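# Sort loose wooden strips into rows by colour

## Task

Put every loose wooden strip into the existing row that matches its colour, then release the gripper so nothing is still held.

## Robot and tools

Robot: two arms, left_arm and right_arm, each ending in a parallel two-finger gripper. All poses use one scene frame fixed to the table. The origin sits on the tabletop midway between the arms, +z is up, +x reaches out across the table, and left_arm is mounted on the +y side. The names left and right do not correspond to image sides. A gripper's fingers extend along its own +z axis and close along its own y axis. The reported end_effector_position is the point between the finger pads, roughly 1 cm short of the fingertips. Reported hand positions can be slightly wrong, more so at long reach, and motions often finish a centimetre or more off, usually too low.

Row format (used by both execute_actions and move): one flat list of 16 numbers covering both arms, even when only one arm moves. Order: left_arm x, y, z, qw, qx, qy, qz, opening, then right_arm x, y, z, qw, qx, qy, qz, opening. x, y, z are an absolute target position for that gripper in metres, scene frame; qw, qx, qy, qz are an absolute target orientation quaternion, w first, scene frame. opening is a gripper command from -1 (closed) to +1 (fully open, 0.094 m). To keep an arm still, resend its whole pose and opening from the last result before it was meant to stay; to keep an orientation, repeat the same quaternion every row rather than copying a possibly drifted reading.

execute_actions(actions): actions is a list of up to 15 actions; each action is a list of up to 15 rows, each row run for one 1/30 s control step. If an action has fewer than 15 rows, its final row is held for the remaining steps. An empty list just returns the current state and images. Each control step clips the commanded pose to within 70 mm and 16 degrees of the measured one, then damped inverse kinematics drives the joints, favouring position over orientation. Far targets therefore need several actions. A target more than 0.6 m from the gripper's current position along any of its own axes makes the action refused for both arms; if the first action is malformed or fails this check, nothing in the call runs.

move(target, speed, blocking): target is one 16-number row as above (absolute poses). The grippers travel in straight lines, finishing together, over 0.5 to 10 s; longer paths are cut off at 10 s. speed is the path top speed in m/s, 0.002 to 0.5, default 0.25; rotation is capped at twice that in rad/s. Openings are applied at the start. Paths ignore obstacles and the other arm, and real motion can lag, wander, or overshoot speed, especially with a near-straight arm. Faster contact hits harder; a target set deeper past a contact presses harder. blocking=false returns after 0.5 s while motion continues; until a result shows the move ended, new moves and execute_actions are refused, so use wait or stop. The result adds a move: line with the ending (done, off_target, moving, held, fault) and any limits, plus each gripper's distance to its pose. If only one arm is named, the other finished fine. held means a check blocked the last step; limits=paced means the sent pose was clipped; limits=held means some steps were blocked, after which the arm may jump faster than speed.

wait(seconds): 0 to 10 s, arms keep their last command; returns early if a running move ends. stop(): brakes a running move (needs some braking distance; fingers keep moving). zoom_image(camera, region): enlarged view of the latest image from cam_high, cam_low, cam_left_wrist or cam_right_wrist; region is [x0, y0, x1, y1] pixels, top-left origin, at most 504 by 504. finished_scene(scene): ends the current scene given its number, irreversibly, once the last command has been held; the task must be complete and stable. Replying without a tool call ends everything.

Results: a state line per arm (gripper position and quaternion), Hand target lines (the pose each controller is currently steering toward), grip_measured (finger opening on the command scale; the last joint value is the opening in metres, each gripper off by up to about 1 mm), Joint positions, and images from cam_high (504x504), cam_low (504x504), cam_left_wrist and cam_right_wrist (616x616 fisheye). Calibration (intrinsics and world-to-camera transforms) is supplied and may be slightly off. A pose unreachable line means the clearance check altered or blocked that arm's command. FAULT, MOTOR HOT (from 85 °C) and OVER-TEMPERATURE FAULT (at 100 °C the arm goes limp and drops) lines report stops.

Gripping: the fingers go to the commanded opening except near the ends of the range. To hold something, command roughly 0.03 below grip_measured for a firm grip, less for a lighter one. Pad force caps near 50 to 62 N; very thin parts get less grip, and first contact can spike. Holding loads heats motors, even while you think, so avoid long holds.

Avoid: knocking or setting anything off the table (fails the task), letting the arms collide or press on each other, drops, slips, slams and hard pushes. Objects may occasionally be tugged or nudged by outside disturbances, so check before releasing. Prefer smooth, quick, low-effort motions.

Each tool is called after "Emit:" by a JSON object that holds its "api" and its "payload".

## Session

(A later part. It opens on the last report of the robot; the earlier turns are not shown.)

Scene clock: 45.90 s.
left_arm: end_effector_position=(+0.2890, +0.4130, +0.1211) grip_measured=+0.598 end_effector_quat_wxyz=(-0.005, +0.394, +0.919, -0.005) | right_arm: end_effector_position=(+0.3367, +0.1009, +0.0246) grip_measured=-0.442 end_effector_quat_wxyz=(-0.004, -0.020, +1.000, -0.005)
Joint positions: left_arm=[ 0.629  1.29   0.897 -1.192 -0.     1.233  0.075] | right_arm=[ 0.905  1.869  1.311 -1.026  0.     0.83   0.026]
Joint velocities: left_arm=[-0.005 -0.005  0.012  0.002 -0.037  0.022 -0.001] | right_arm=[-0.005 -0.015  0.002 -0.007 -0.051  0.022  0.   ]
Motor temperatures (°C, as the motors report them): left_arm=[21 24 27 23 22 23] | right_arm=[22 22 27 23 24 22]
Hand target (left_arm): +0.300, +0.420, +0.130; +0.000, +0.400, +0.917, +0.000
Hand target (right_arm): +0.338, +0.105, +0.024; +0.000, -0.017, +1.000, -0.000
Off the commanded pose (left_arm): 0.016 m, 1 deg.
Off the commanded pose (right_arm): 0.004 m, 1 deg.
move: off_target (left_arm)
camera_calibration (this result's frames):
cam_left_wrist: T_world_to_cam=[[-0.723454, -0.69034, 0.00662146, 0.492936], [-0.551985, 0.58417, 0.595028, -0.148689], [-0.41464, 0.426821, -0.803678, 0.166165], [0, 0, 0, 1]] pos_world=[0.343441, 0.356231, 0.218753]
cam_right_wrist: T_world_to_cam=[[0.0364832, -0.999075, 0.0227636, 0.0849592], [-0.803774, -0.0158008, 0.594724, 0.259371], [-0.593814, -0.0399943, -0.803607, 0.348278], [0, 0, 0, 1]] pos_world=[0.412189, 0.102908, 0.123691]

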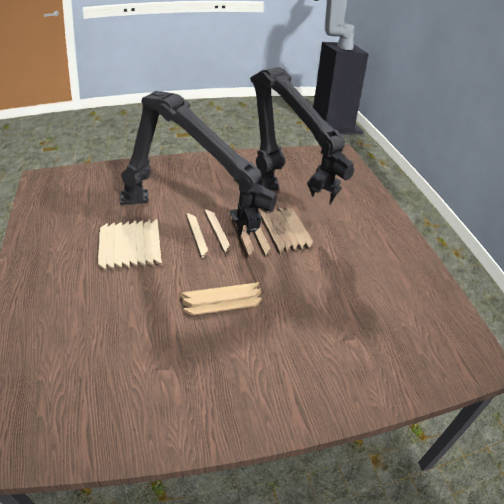

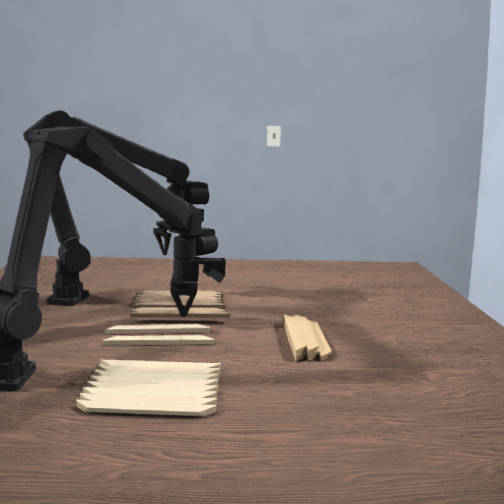

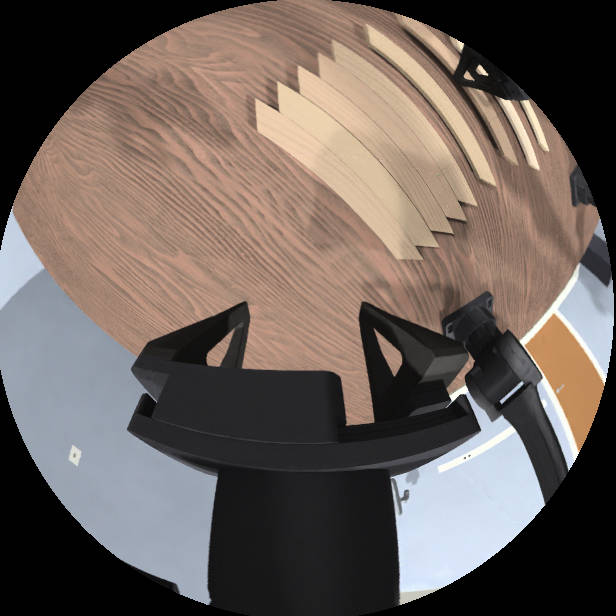

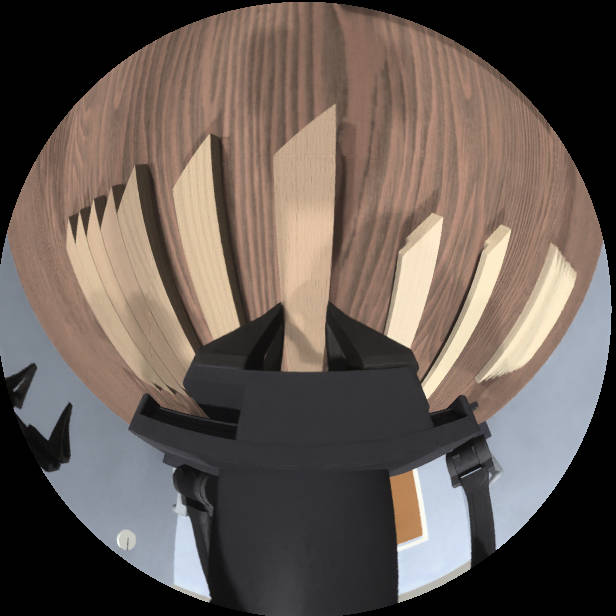

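Emit:
{"api": "execute_actions", "payload": {"actions": [[[0.3,0.42,0.13,0,0.4,0.917,0,0.6,0.33,0.105,0.017,0,-0.017,1,0,-0.5]],[[0.3,0.42,0.13,0,0.4,0.917,0,0.6,0.33,0.105,0.010,0,-0.017,1,0,-0.5]],[[0.3,0.42,0.13,0,0.4,0.917,0,0.6,0.33,0.105,0.012,0,-0.017,1,0,-0.1]],[[0.3,0.42,0.13,0,0.4,0.917,0,0.6,0.335,0.112,0.075,0,-0.017,1,0,-0.1]]]}}

Emit:
{"api": "move", "payload": {"target": [0.33,0.3,0.1,0,0.6,0.8,0,0.8,0.303,-0.066,0.055,0,-0.044,0.999,0,0.2]}}

Scene clock: 52.53 s.
left_arm: end_effector_position=(+0.2890, +0.4130, +0.1211) grip_measured=+0.598 end_effector_quat_wxyz=(-0.005, +0.396, +0.918, -0.005) | right_arm: end_effector_position=(+0.3314, +0.0973, +0.0610) grip_measured=-0.101 end_effector_quat_wxyz=(-0.009, -0.015, +1.000, -0.011)
Joint positions: left_arm=[ 0.629  1.29   0.897 -1.192 -0.     1.236  0.075] | right_arm=[ 0.909  1.817  1.342 -1.125  0.     0.842  0.042]
Joint velocities: left_arm=[-0.005 -0.015  0.007 -0.012 -0.066 -0.007  0.   ] | right_arm=[ 0.005 -0.005  0.007 -0.022 -0.007 -0.081 -0.   ]
Motor temperatures (°C, as the motors report them): left_arm=[21 24 28 23 22 23] | right_arm=[22 22 27 23 24 22]
Hand target (left_arm): +0.300, +0.420, +0.130; +0.000, +0.400, +0.917, +0.000
Hand target (right_arm): +0.335, +0.112, +0.075; +0.000, -0.017, +1.000, +0.000
Off the commanded pose (left_arm): 0.016 m, 1 deg.
Off the commanded pose (right_arm): 0.021 m, 2 deg.
camera_calibration (this result's frames):
cam_left_wrist: T_world_to_cam=[[-0.725558, -0.688129, 0.00663746, 0.492629], [-0.55021, 0.585876, 0.594995, -0.149902], [-0.413322, 0.428051, -0.803702, 0.165278], [0, 0, 0, 1]] pos_world=[0.343266, 0.356069, 0.218756]
cam_right_wrist: T_world_to_cam=[[0.028003, -0.99901, 0.034558, 0.0828478], [-0.797933, -0.00151645, 0.602744, 0.229591], [-0.602095, -0.0444536, -0.797186, 0.376999], [0, 0, 0, 1]] pos_world=[0.407868, 0.099873, 0.159291]

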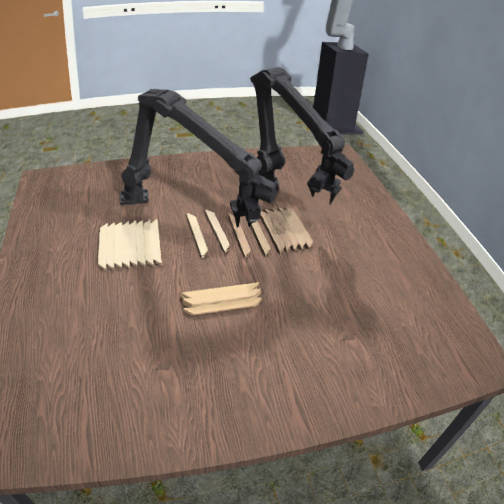

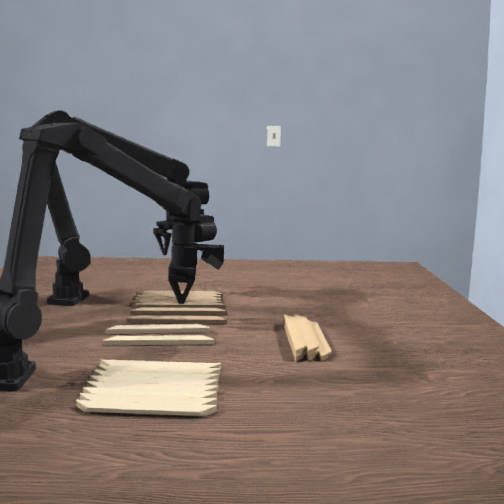

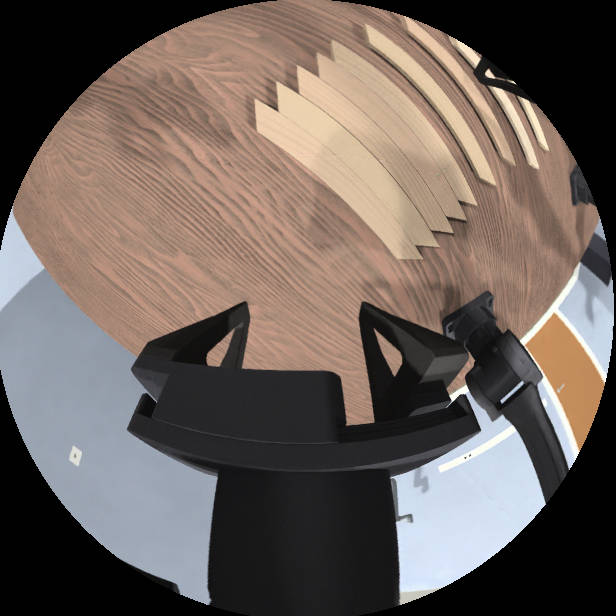

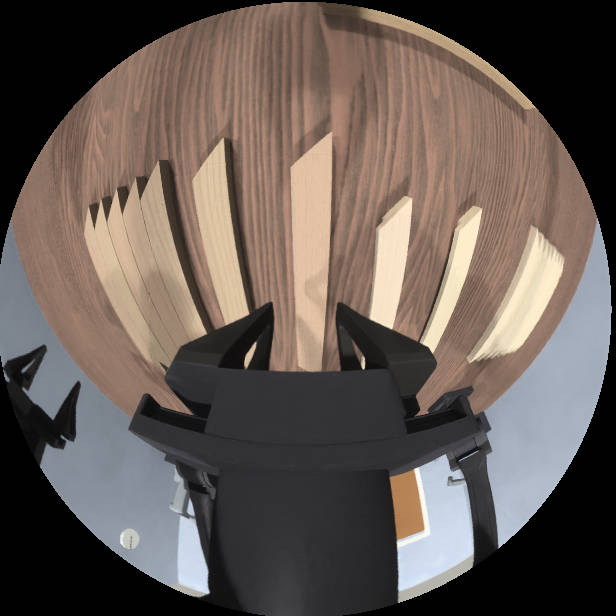

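Scene clock: 54.00 s.
left_arm: end_effector_position=(+0.3257, +0.3004, +0.1059) grip_measured=+0.798 end_effector_quat_wxyz=(+0.002, +0.594, +0.804, +0.002) | right_arm: end_effector_position=(+0.2971, -0.0691, +0.0510) grip_measured=+0.199 end_effector_quat_wxyz=(-0.011, -0.040, +0.999, -0.009)
Joint positions: left_arm=[ 0.275  1.318  0.879 -1.127 -0.     1.341  0.084] | right_arm=[ 0.69   1.504  0.902 -0.997  0.001  0.575  0.056]
Joint velocities: left_arm=[-0.005 -0.005 -0.002  0.007 -0.037 -0.051 -0.001] | right_arm=[-0.015 -0.015 -0.027 -0.002 -0.066 -0.037 -0.001]
Motor temperatures (°C, as the motors report them): left_arm=[21 24 28 23 22 23] | right_arm=[22 22 27 23 24 22]
Hand target (left_arm): +0.329, +0.301, +0.100; -0.001, +0.600, +0.800, -0.002
Hand target (right_arm): +0.303, -0.066, +0.056; -0.000, -0.044, +0.999, +0.000
Off the commanded pose (left_arm): 0.007 m, 1 deg.
Off the commanded pose (right_arm): 0.008 m, 2 deg.
move: done
camera_calibration (this result's frames):
cam_left_wrist: T_world_to_cam=[[-0.955154, -0.295891, -0.0113641, 0.400716], [-0.245319, 0.769245, 0.589983, -0.208602], [-0.165829, 0.566313, -0.807336, 0.0946683], [0, 0, 0, 1]] pos_world=[0.34727, 0.225422, 0.204055]
cam_right_wrist: T_world_to_cam=[[0.0764178, -0.996636, 0.0296167, -0.0960668], [-0.794298, -0.0428948, 0.606012, 0.203939], [-0.602703, -0.0698346, -0.794904, 0.339354], [0, 0, 0, 1]] pos_world=[0.373859, -0.0632971, 0.149009]

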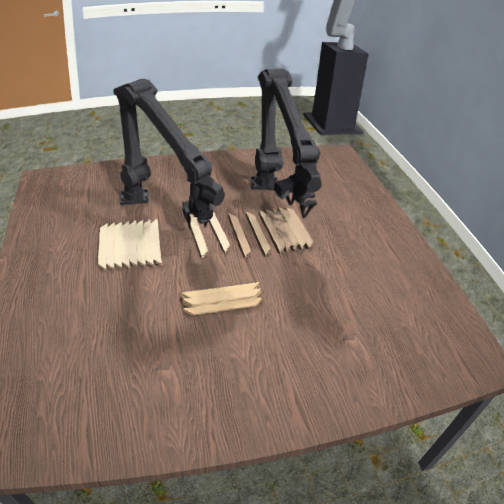

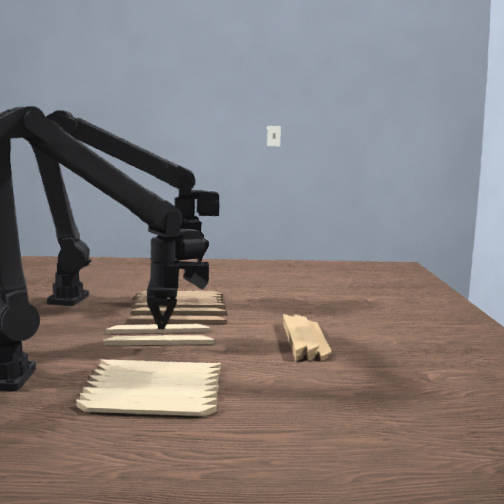

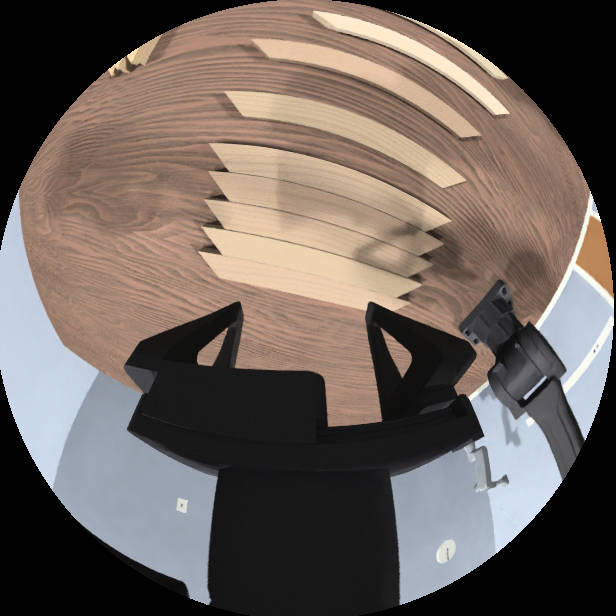

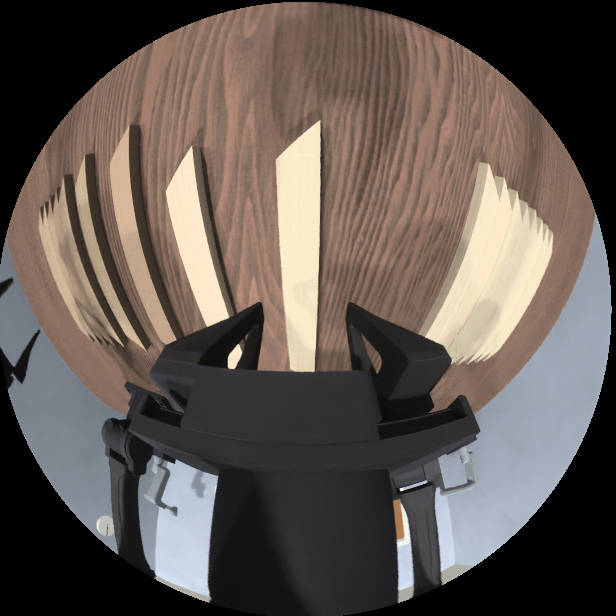

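Emit:
{"api": "execute_actions", "payload": {"actions": [[[0.33,0.27,0.09,0,0.65,0.76,0,0.8,0.303,-0.064,0.028,0,-0.044,0.999,0,0.2]],[[0.33,0.24,0.08,0,0.7,0.714,0,0.8,0.303,-0.064,0.011,0,-0.044,0.999,0,0.2]],[[0.33,0.22,0.08,0,0.7,0.714,0,0.8,0.303,-0.064,0.011,0,-0.044,0.999,0,-0.5]],[[0.33,0.22,0.08,0,0.7,0.714,0,0.8,0.306,-0.064,0.024,0,-0.044,0.999,0,-0.5]]]}}

Emit:
{"api": "move", "payload": {"target": [0.33,0.11,0.06,0,0.7,0.714,0,0.8,0.322,-0.178,0.016,0,0,1,0,-0.5], "speed": 0.15}}

Scene clock: 61.47 s.
left_arm: end_effector_position=(+0.3268, +0.2204, +0.0864) grip_measured=+0.798 end_effector_quat_wxyz=(+0.004, +0.706, +0.709, +0.003) | right_arm: end_effector_position=(+0.2965, -0.0695, +0.0109) grip_measured=-0.439 end_effector_quat_wxyz=(-0.012, -0.041, +0.999, -0.009)
Joint positions: left_arm=[ 0.041  1.355  0.856 -1.062 -0.001  1.4    0.084] | right_arm=[ 0.69   1.576  0.855 -0.878  0.001  0.572  0.026]
Joint velocities: left_arm=[-0.005 -0.015 -0.002 -0.002  0.022 -0.007  0.   ] | right_arm=[ 0.005  0.005 -0.012 -0.017  0.022 -0.037 -0.002]
Motor temperatures (°C, as the motors report them): left_arm=[21 24 27 23 22 23] | right_arm=[22 22 26 23 24 22]
Hand target (left_arm): +0.330, +0.220, +0.080; -0.000, +0.700, +0.714, -0.000
Hand target (right_arm): +0.306, -0.064, +0.024; +0.000, -0.044, +0.999, -0.000
Off the commanded pose (left_arm): 0.007 m, 1 deg.
Off the commanded pose (right_arm): 0.017 m, 2 deg.
camera_calibration (this result's frames):
cam_left_wrist: T_world_to_cam=[[-0.999845, -0.00629365, -0.0164299, 0.329049], [-0.0147776, 0.807205, 0.590086, -0.218928], [0.00954854, 0.590237, -0.807173, 0.0617517], [0, 0, 0, 1]] pos_world=[0.325173, 0.142343, 0.184437]
cam_right_wrist: T_world_to_cam=[[0.0794735, -0.996396, 0.029642, -0.0960887], [-0.793623, -0.0452505, 0.606725, 0.227422], [-0.603197, -0.0717431, -0.794359, 0.307061], [0, 0, 0, 1]] pos_world=[0.373342, -0.063422, 0.108782]

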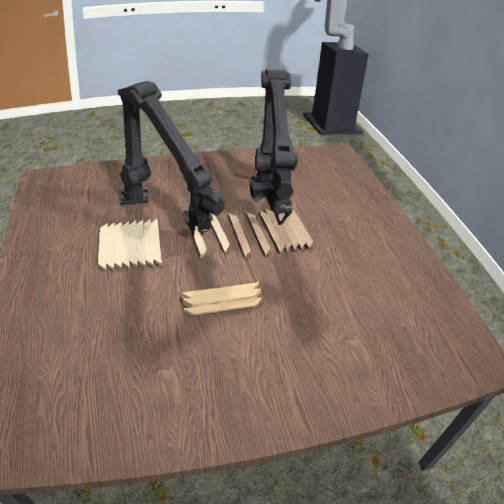

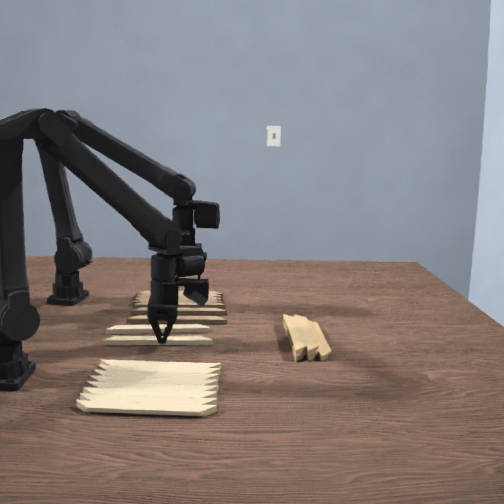

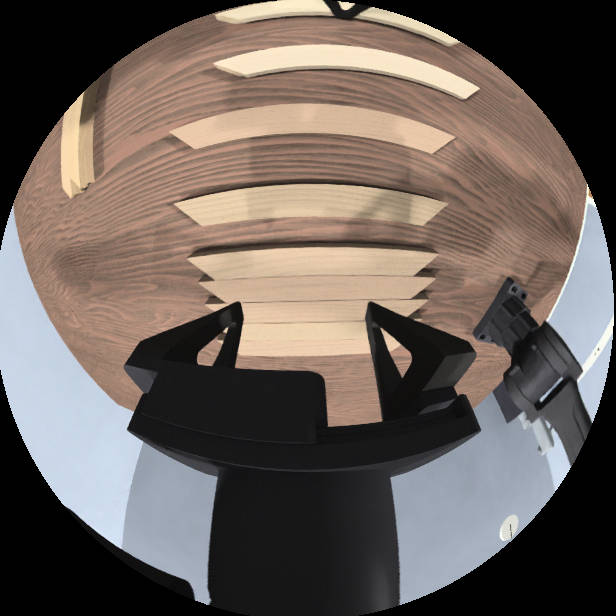

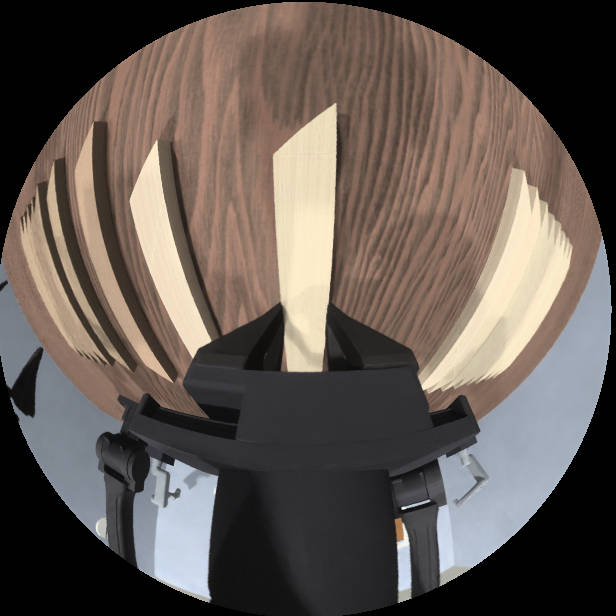

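Scene clock: 62.73 s.
left_arm: end_effector_position=(+0.3127, +0.1184, +0.0564) grip_measured=+0.798 end_effector_quat_wxyz=(-0.012, +0.707, +0.708, -0.005) | right_arm: end_effector_position=(+0.3164, -0.1786, +0.0113) grip_measured=-0.439 end_effector_quat_wxyz=(-0.013, +0.005, +1.000, -0.005)
Joint positions: left_arm=[-0.245  1.471  0.883 -1.009  0.001  1.117  0.084] | right_arm=[ 0.392  1.492  0.756 -0.864  0.001  0.366  0.026]
Joint velocities: left_arm=[-0.005  0.005  0.002  0.002 -0.007 -0.051  0.   ] | right_arm=[-0.015 -0.005 -0.002 -0.012 -0.022 -0.051  0.   ]
Motor temperatures (°C, as the motors report them): left_arm=[21 24 28 23 22 23] | right_arm=[22 22 26 23 24 22]
Hand target (left_arm): +0.329, +0.111, +0.061; -0.001, +0.700, +0.714, -0.001
Hand target (right_arm): +0.322, -0.177, +0.016; +0.000, -0.000, +1.000, +0.001
Off the commanded pose (left_arm): 0.020 m, 2 deg.
Off the commanded pose (right_arm): 0.007 m, 2 deg.
move: off_target (left_arm)
camera_calibration (this result's frames):
cam_left_wrist: T_world_to_cam=[[-0.999837, -0.00330474, 0.0177254, 0.311516], [0.00797455, 0.80064, 0.599093, -0.125983], [-0.0161715, 0.599137, -0.800483, 0.104485], [0, 0, 0, 1]] pos_world=[0.31416, 0.0392962, 0.153592]
cam_right_wrist: T_world_to_cam=[[-0.0127282, -0.99962, 0.0244634, -0.177765], [-0.79273, 0.0249992, 0.60906, 0.250258], [-0.609439, -0.0116407, -0.792747, 0.324238], [0, 0, 0, 1]] pos_world=[0.393728, -0.18018, 0.108966]

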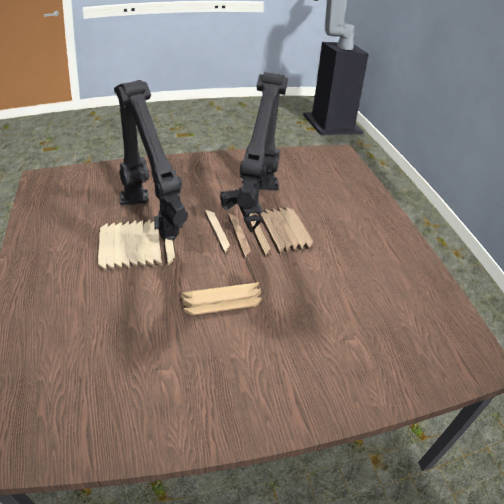

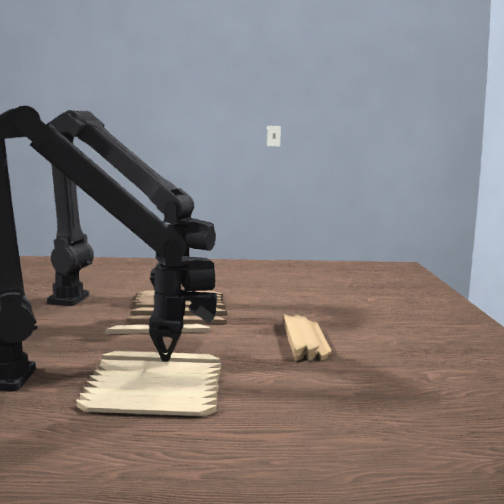

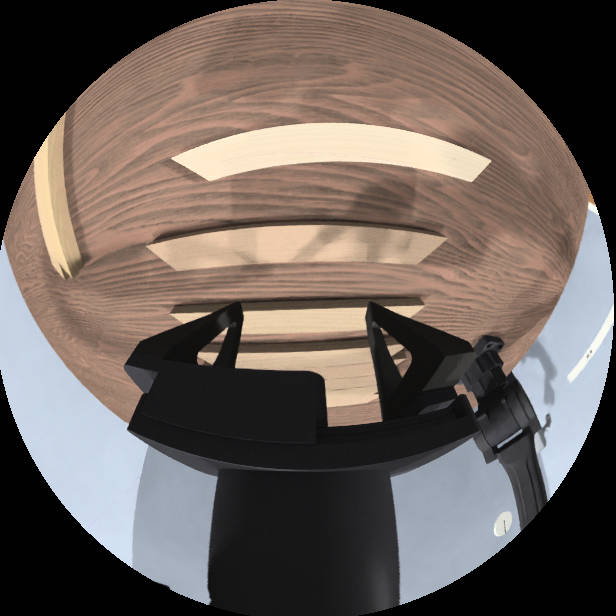

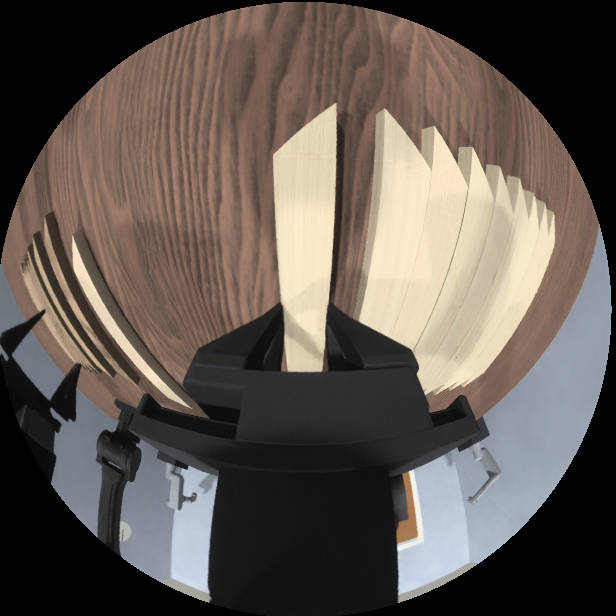

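Emit:
{"api": "execute_actions", "payload": {"actions": [[[0.335,0.07,0.055,0,0.7,0.714,0,0.8,0.322,-0.178,0.016,0,0,1,0,-0.25]],[[0.335,0.043,0.045,0,0.7,0.714,0,0.8,0.325,-0.178,0.07,0,0,1,0,-0.25]],[[0.33,0.045,0.025,0,0.7,0.714,0,0.8,0.32,-0.2,0.08,0,-0.03,1,0,0.2]],[[0.325,0.048,0.006,0,0.7,0.714,0,0.8,0.32,-0.2,0.08,0,-0.06,0.998,0,0.2]]]}}

Emit:
{"api": "move", "payload": {"target": [0.325,0.128,0.008,0,0.7,0.714,0,0.8,0.31,-0.13,0.08,0,-0.06,0.998,0,0.2], "speed": 0.06}}

Scene clock: 69.47 s.
left_arm: end_effector_position=(+0.3251, +0.0482, +0.0149) grip_measured=+0.798 end_effector_quat_wxyz=(+0.006, +0.705, +0.709, +0.001) | right_arm: end_effector_position=(+0.3121, -0.2011, +0.0701) grip_measured=+0.198 end_effector_quat_wxyz=(-0.009, -0.056, +0.998, -0.003)
Joint positions: left_arm=[-0.387  1.63   0.937 -0.866  0.001  0.97   0.084] | right_arm=[ 0.332  1.345  0.797 -1.042  0.002  0.184  0.056]
Joint velocities: left_arm=[-0.005 -0.005 -0.002 -0.002  0.007  0.007  0.001] | right_arm=[-0.005  0.005  0.007  0.002 -0.022 -0.037 -0.   ]
Motor temperatures (°C, as the motors report them): left_arm=[21 24 28 23 22 23] | right_arm=[22 22 26 23 24 22]
Hand target (left_arm): +0.325, +0.048, +0.006; -0.000, +0.700, +0.714, -0.000
Hand target (right_arm): +0.320, -0.200, +0.080; +0.000, -0.060, +0.998, -0.000
Off the commanded pose (left_arm): 0.009 m, 1 deg.
Off the commanded pose (right_arm): 0.013 m, 1 deg.
camera_calibration (this result's frames):
cam_left_wrist: T_world_to_cam=[[-0.999832, -0.00827149, -0.0163387, 0.325158], [-0.0162616, 0.811312, 0.584387, -0.0373947], [0.00842205, 0.584555, -0.81131, 0.106415], [0, 0, 0, 1]] pos_world=[0.3236, -0.0291771, 0.113501]
cam_right_wrist: T_world_to_cam=[[0.109268, -0.993844, 0.0183177, -0.238213], [-0.794671, -0.0762704, 0.602229, 0.192276], [-0.597125, -0.080361, -0.798113, 0.350693], [0, 0, 0, 1]] pos_world=[0.388233, -0.1939, 0.168462]

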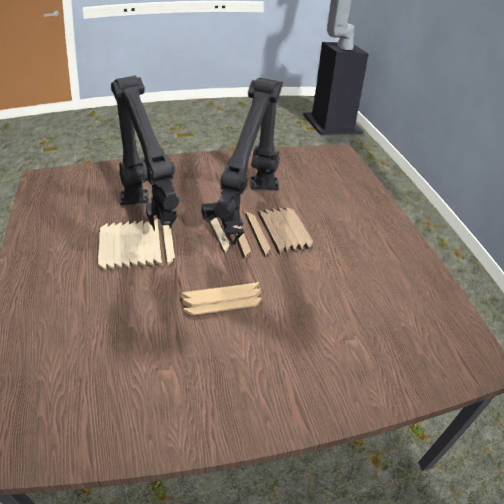

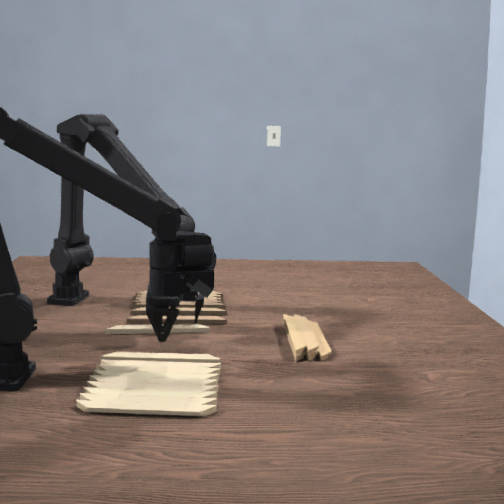

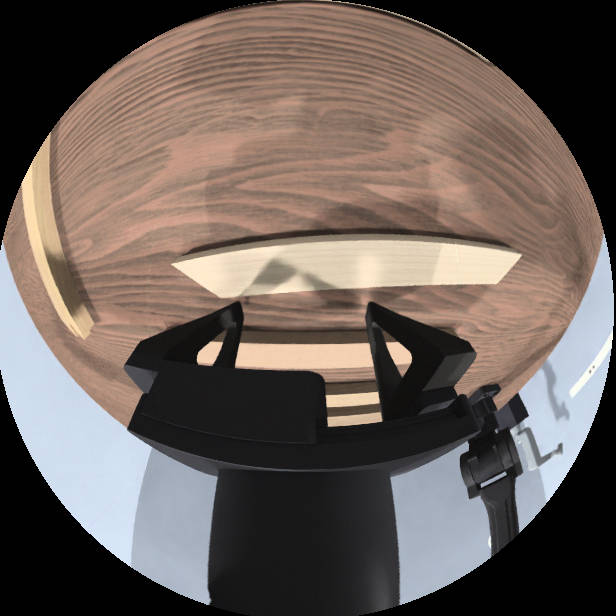

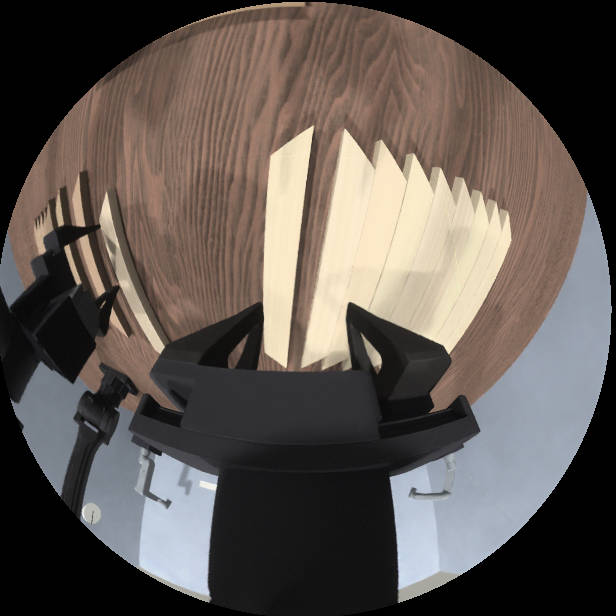

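Scene clock: 71.13 s.
left_arm: end_effector_position=(+0.3276, +0.1229, +0.0098) grip_measured=+0.798 end_effector_quat_wxyz=(+0.002, +0.696, +0.718, -0.000) | right_arm: end_effector_position=(+0.2937, -0.1426, +0.0659) grip_measured=+0.198 end_effector_quat_wxyz=(-0.015, -0.061, +0.998, -0.007)
Joint positions: left_arm=[-0.217  1.567  0.84  -0.841  0.002  1.116  0.084] | right_arm=[ 0.519  1.375  0.813 -1.042  0.001  0.36   0.056]
Joint velocities: left_arm=[-0.005 -0.005  0.012 -0.017 -0.066 -0.037 -0.   ] | right_arm=[ 0.005 -0.015  0.012  0.002 -0.051  0.051  0.001]
Motor temperatures (°C, as the motors report them): left_arm=[21 24 28 23 22 23] | right_arm=[22 22 26 23 24 22]
Hand target (left_arm): +0.325, +0.127, +0.008; +0.001, +0.700, +0.714, +0.000
Hand target (right_arm): +0.309, -0.131, +0.080; +0.000, -0.060, +0.998, -0.000
Off the commanded pose (left_arm): 0.006 m, 1 deg.
Off the commanded pose (right_arm): 0.025 m, 2 deg.
move: off_target (right_arm)
camera_calibration (this result's frames):
cam_left_wrist: T_world_to_cam=[[-0.999432, -0.0326152, -0.00847975, 0.33099], [-0.0313577, 0.807897, 0.588489, -0.0896564], [-0.0123429, 0.588421, -0.80846, 0.0649358], [0, 0, 0, 1]] pos_world=[0.328792, 0.0450188, 0.108067]
cam_right_wrist: T_world_to_cam=[[0.119798, -0.992454, 0.026158, -0.181368], [-0.786854, -0.0788477, 0.612082, 0.181349], [-0.605401, -0.0939087, -0.790361, 0.341027], [0, 0, 0, 1]] pos_world=[0.370881, -0.133675, 0.163278]

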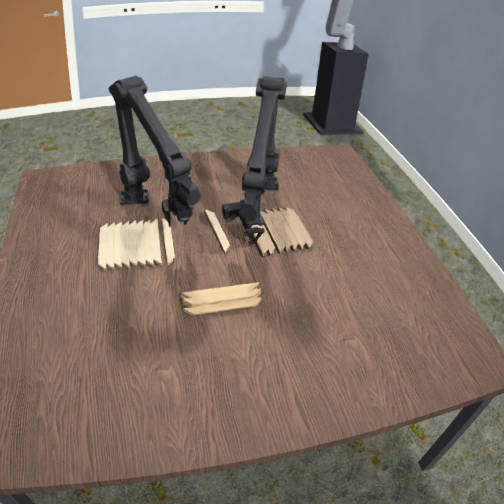

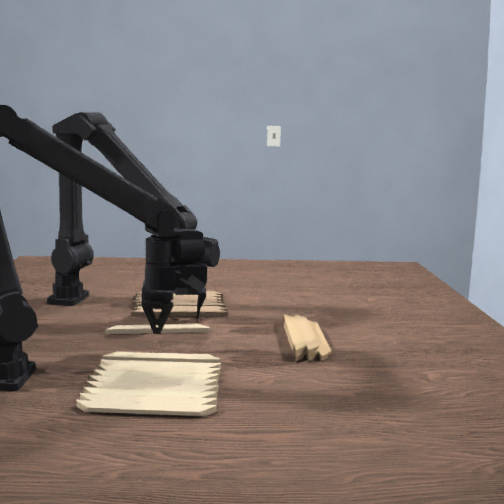

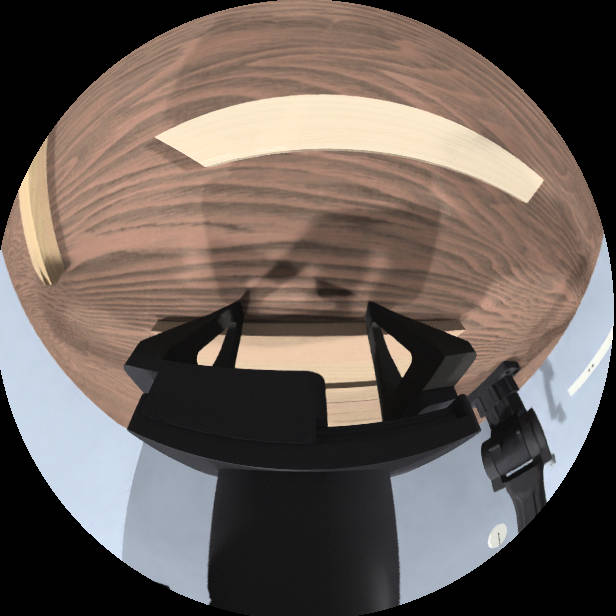

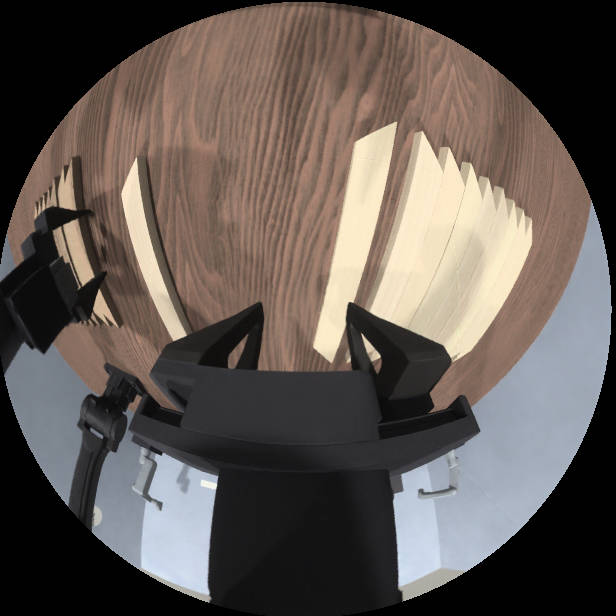

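Gap about 8–10 mm left.

Emit:
{"api": "execute_actions", "payload": {"actions": [[[0.325,0.133,0.01,0,0.7,0.714,0,0.8,0.31,-0.13,0.08,0,-0.06,0.998,0,0.2]],[[0.325,0.139,0.01,0,0.7,0.714,0,0.8,0.31,-0.13,0.08,0,-0.06,0.998,0,0.2]]]}}

Emit:
{"api": "zoom_image", "payload": {"camera": "cam_high", "region": [220,190,322,274]}}

Scene clock: 79.77 s.
left_arm: end_effector_position=(+0.3272, +0.1342, +0.0098) grip_measured=+0.798 end_effector_quat_wxyz=(+0.001, +0.697, +0.717, -0.001) | right_arm: end_effector_position=(+0.2936, -0.1426, +0.0656) grip_measured=+0.198 end_effector_quat_wxyz=(-0.015, -0.060, +0.998, -0.008)
Joint positions: left_arm=[-0.19   1.557  0.828 -0.841  0.002  1.145  0.084] | right_arm=[ 0.519  1.376  0.813 -1.042  0.001  0.363  0.056]
Joint velocities: left_arm=[-0.024 -0.005 -0.002 -0.002 -0.066 -0.066 -0.001] | right_arm=[-0.005 -0.034 -0.007 -0.007 -0.022 -0.051  0.   ]
Motor temperatures (°C, as the motors report them): left_arm=[21 24 27 23 22 23] | right_arm=[22 22 27 23 24 22]
Hand target (left_arm): +0.325, +0.139, +0.010; +0.000, +0.700, +0.714, +0.000
Hand target (right_arm): +0.309, -0.130, +0.080; +0.000, -0.060, +0.998, +0.000
Off the commanded pose (left_arm): 0.005 m, 1 deg.
Off the commanded pose (right_arm): 0.025 m, 2 deg.
camera_calibration (this result's frames):
cam_left_wrist: T_world_to_cam=[[-0.999508, -0.0307018, -0.00647946, 0.330705], [-0.0286212, 0.807402, 0.589307, -0.0996425], [-0.0128613, 0.589202, -0.807884, 0.0583213], [0, 0, 0, 1]] pos_world=[0.32844, 0.0562418, 0.10798]
cam_right_wrist: T_world_to_cam=[[0.116796, -0.992798, 0.0266599, -0.180585], [-0.7865, -0.0760682, 0.612888, 0.18175], [-0.606446, -0.0925507, -0.78972, 0.341164], [0, 0, 0, 1]] pos_world=[0.370936, -0.133884, 0.162846]

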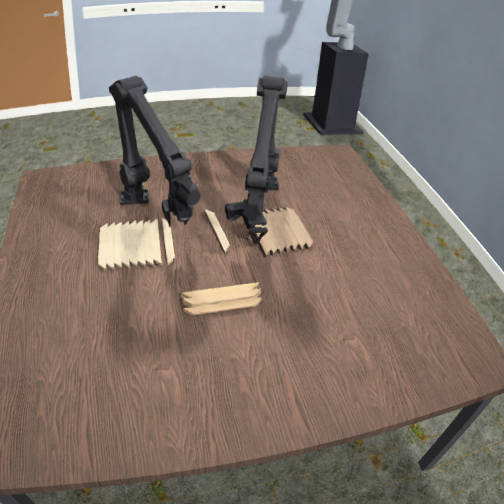

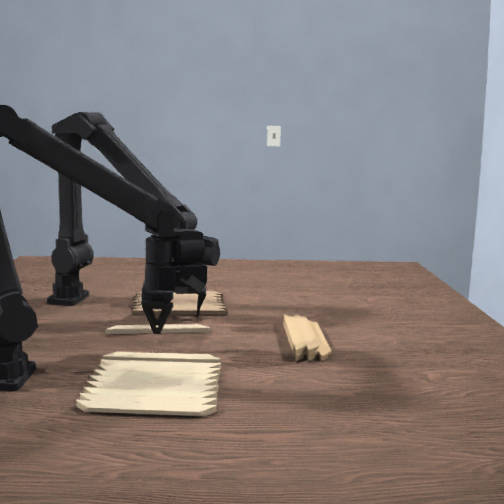

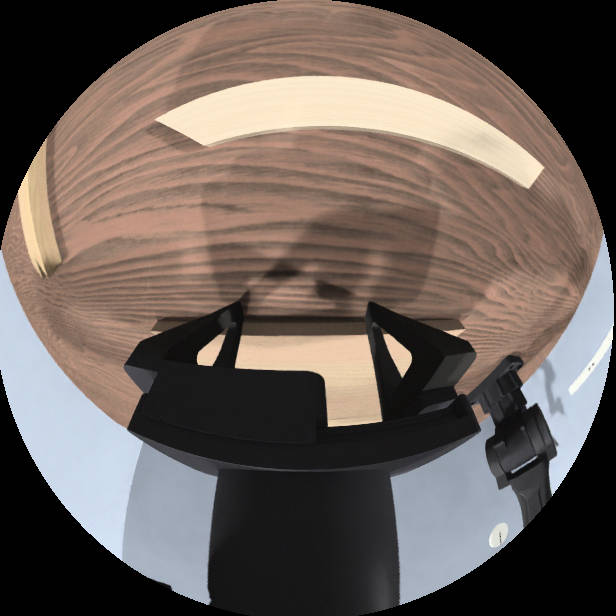

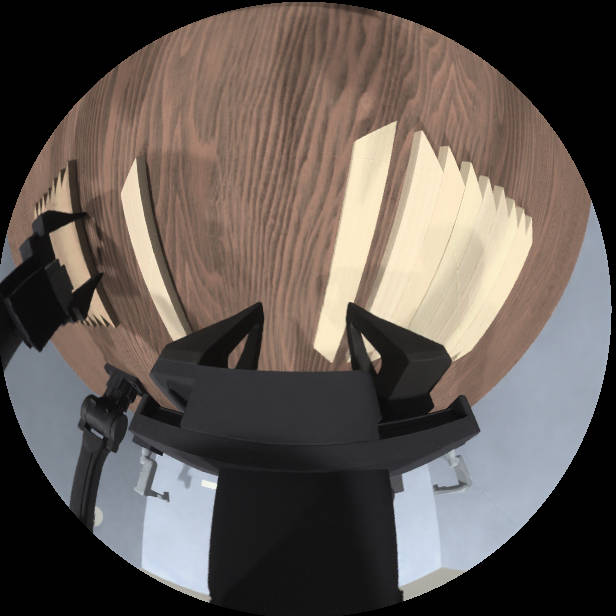

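Region (220, 190, 322, 274) of cam_high's 504x504 image, scaled by 4.941, with more detail than that image has; it fills the top 415 rows of this view, and the rest is white.

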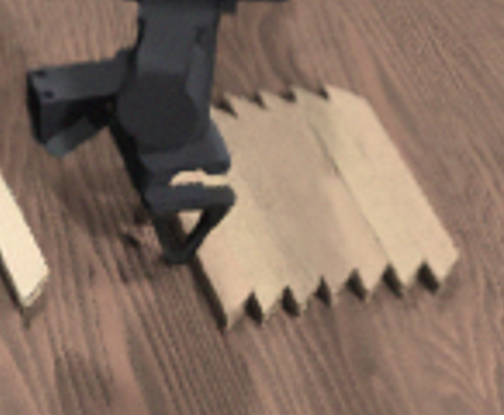

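Emit:
{"api": "move", "payload": {"target": [0.295,0.045,0.014,0,0.68,0.733,0,0.8,0.25,-0.5,0.14,0,0,1,0,0.2], "speed": 0.35}}

Emit:
{"api": "move", "payload": {"target": [0.322,-0.1,0.016,0,0.707,0.707,0,0.8,0.25,-0.5,0.14,0,0,1,0,0.2], "speed": 0.07}}

Scene clock: 85.70 s.
left_arm: end_effector_position=(+0.2854, +0.0535, +0.0136) grip_measured=+0.798 end_effector_quat_wxyz=(-0.000, +0.685, +0.728, -0.001) | right_arm: end_effector_position=(+0.2413, -0.4901, +0.1245) grip_measured=+0.199 end_effector_quat_wxyz=(-0.011, +0.008, +1.000, +0.011)
Joint positions: left_arm=[-0.435  1.559  0.844 -0.856  0.002  0.868  0.084] | right_arm=[-0.647  1.236  0.86  -1.226 -0.005 -0.668  0.056]
Joint velocities: left_arm=[-0.005  0.005  0.012 -0.007  0.022  0.066 -0.002] | right_arm=[-0.005  0.005  0.007 -0.017  0.022 -0.095 -0.   ]
Motor temperatures (°C, as the motors report them): left_arm=[21 24 27 23 22 23] | right_arm=[22 22 28 23 24 22]
Hand target (left_arm): +0.295, +0.046, +0.014; -0.001, +0.680, +0.733, -0.000
Hand target (right_arm): +0.253, -0.498, +0.140; +0.002, +0.000, +1.000, +0.003
Off the commanded pose (left_arm): 0.013 m, 1 deg.
Off the commanded pose (right_arm): 0.020 m, 2 deg.
move: off_target (left_arm, right_arm)
camera_calibration (this result's frames):
cam_left_wrist: T_world_to_cam=[[-0.997993, -0.0630857, -0.00540592, 0.287816], [-0.054126, 0.805711, 0.589831, -0.0305766], [-0.0328543, 0.58894, -0.807509, 0.114123], [0, 0, 0, 1]] pos_world=[0.289333, -0.0244187, 0.111746]
cam_right_wrist: T_world_to_cam=[[-0.0186103, -0.999783, -0.00933753, -0.487298], [-0.795911, 0.00916169, 0.605344, 0.122991], [-0.605127, 0.0186975, -0.795909, 0.378833], [0, 0, 0, 1]] pos_world=[0.318063, -0.495402, 0.222514]

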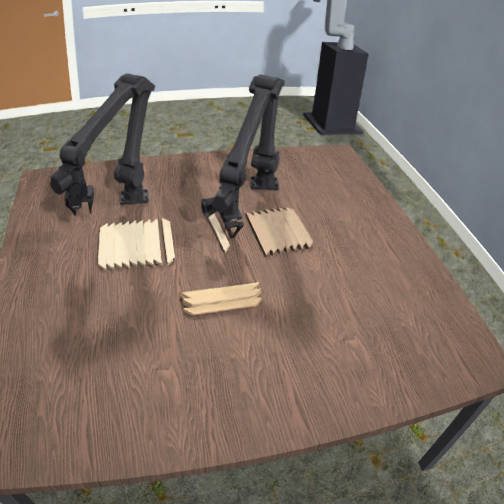

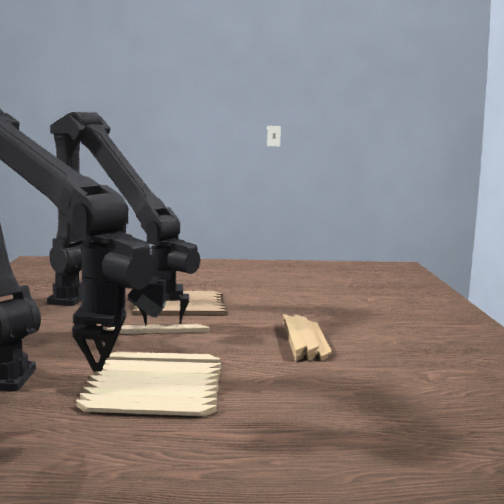

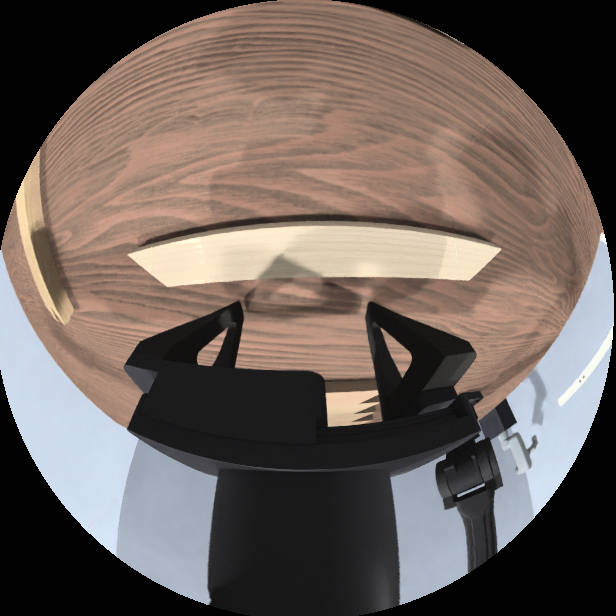

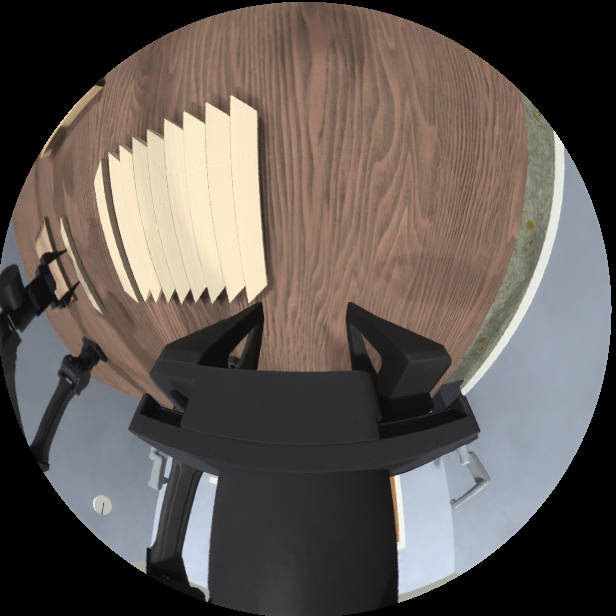

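Scene clock: 88.27 s.
left_arm: end_effector_position=(+0.3154, -0.0891, +0.0195) grip_measured=+0.798 end_effector_quat_wxyz=(+0.000, +0.711, +0.703, -0.001) | right_arm: end_effector_position=(+0.2410, -0.4905, +0.1245) grip_measured=+0.199 end_effector_quat_wxyz=(-0.012, +0.003, +1.000, +0.010)
Joint positions: left_arm=[-0.632  1.811  1.207 -0.966  0.002  0.743  0.084] | right_arm=[-0.647  1.236  0.86  -1.226 -0.001 -0.678  0.056]
Joint velocities: left_arm=[-0.005  0.015  0.007 -0.022  0.051  0.037  0.002] | right_arm=[-0.005 -0.024 -0.007 -0.012 -0.007 -0.007  0.   ]
Motor temperatures (°C, as the motors report them): left_arm=[21 24 27 23 22 23] | right_arm=[22 22 28 23 24 22]
Hand target (left_arm): +0.321, -0.099, +0.016; -0.001, +0.707, +0.707, -0.000
Hand target (right_arm): +0.250, -0.500, +0.140; -0.000, -0.000, +1.000, -0.000
Off the commanded pose (left_arm): 0.013 m, 1 deg.
Off the commanded pose (right_arm): 0.020 m, 2 deg.
move: off_target (left_arm, right_arm)
camera_calibration (this result's frames):
cam_left_wrist: T_world_to_cam=[[-0.999945, 0.00858501, -0.00603998, 0.315735], [0.00337682, 0.807913, 0.589292, 0.064481], [0.00993886, 0.589239, -0.807898, 0.190398], [0, 0, 0, 1]] pos_world=[0.313607, -0.166996, 0.117731]
cam_right_wrist: T_world_to_cam=[[-0.00899887, -0.999934, -0.00715997, -0.490372], [-0.794928, 0.00280971, 0.606697, 0.119211], [-0.606637, 0.0111513, -0.794901, 0.375175], [0, 0, 0, 1]] pos_world=[0.317946, -0.494858, 0.222391]

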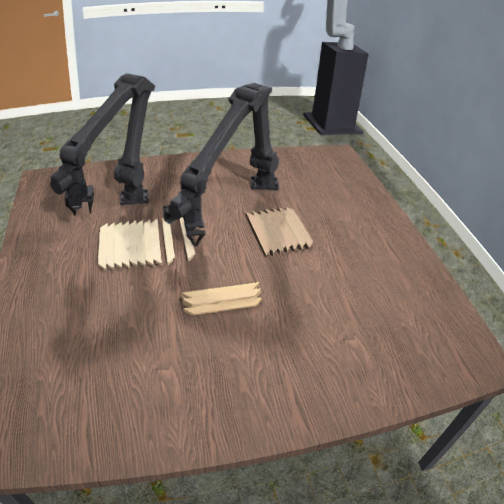

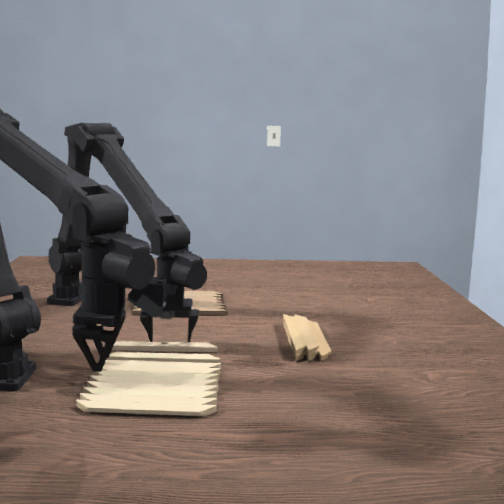

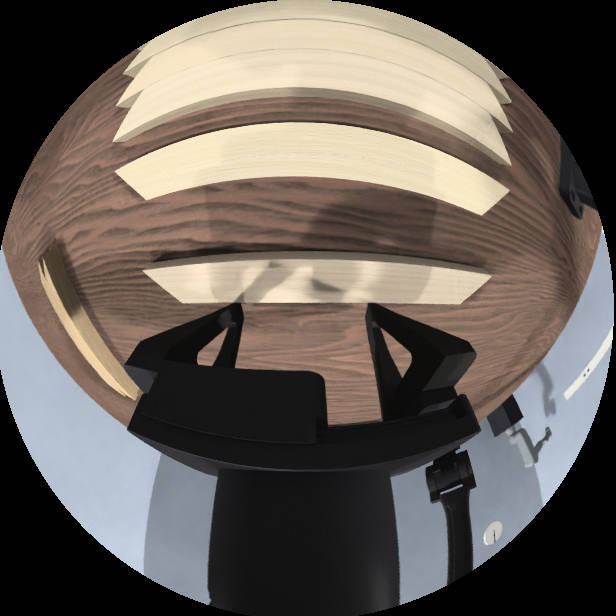

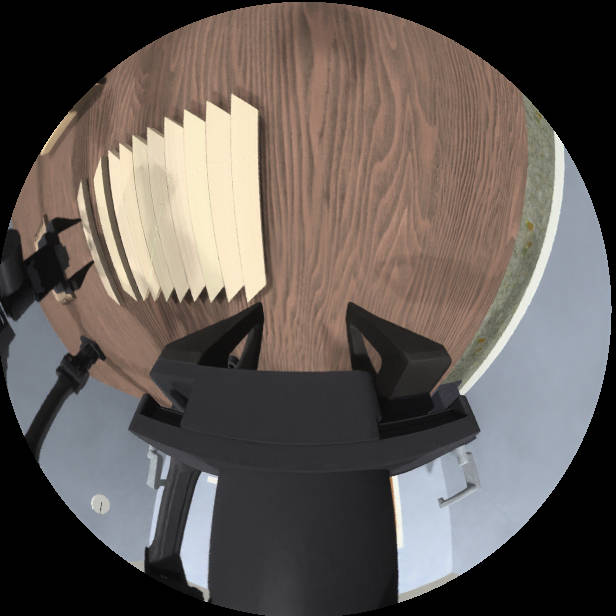

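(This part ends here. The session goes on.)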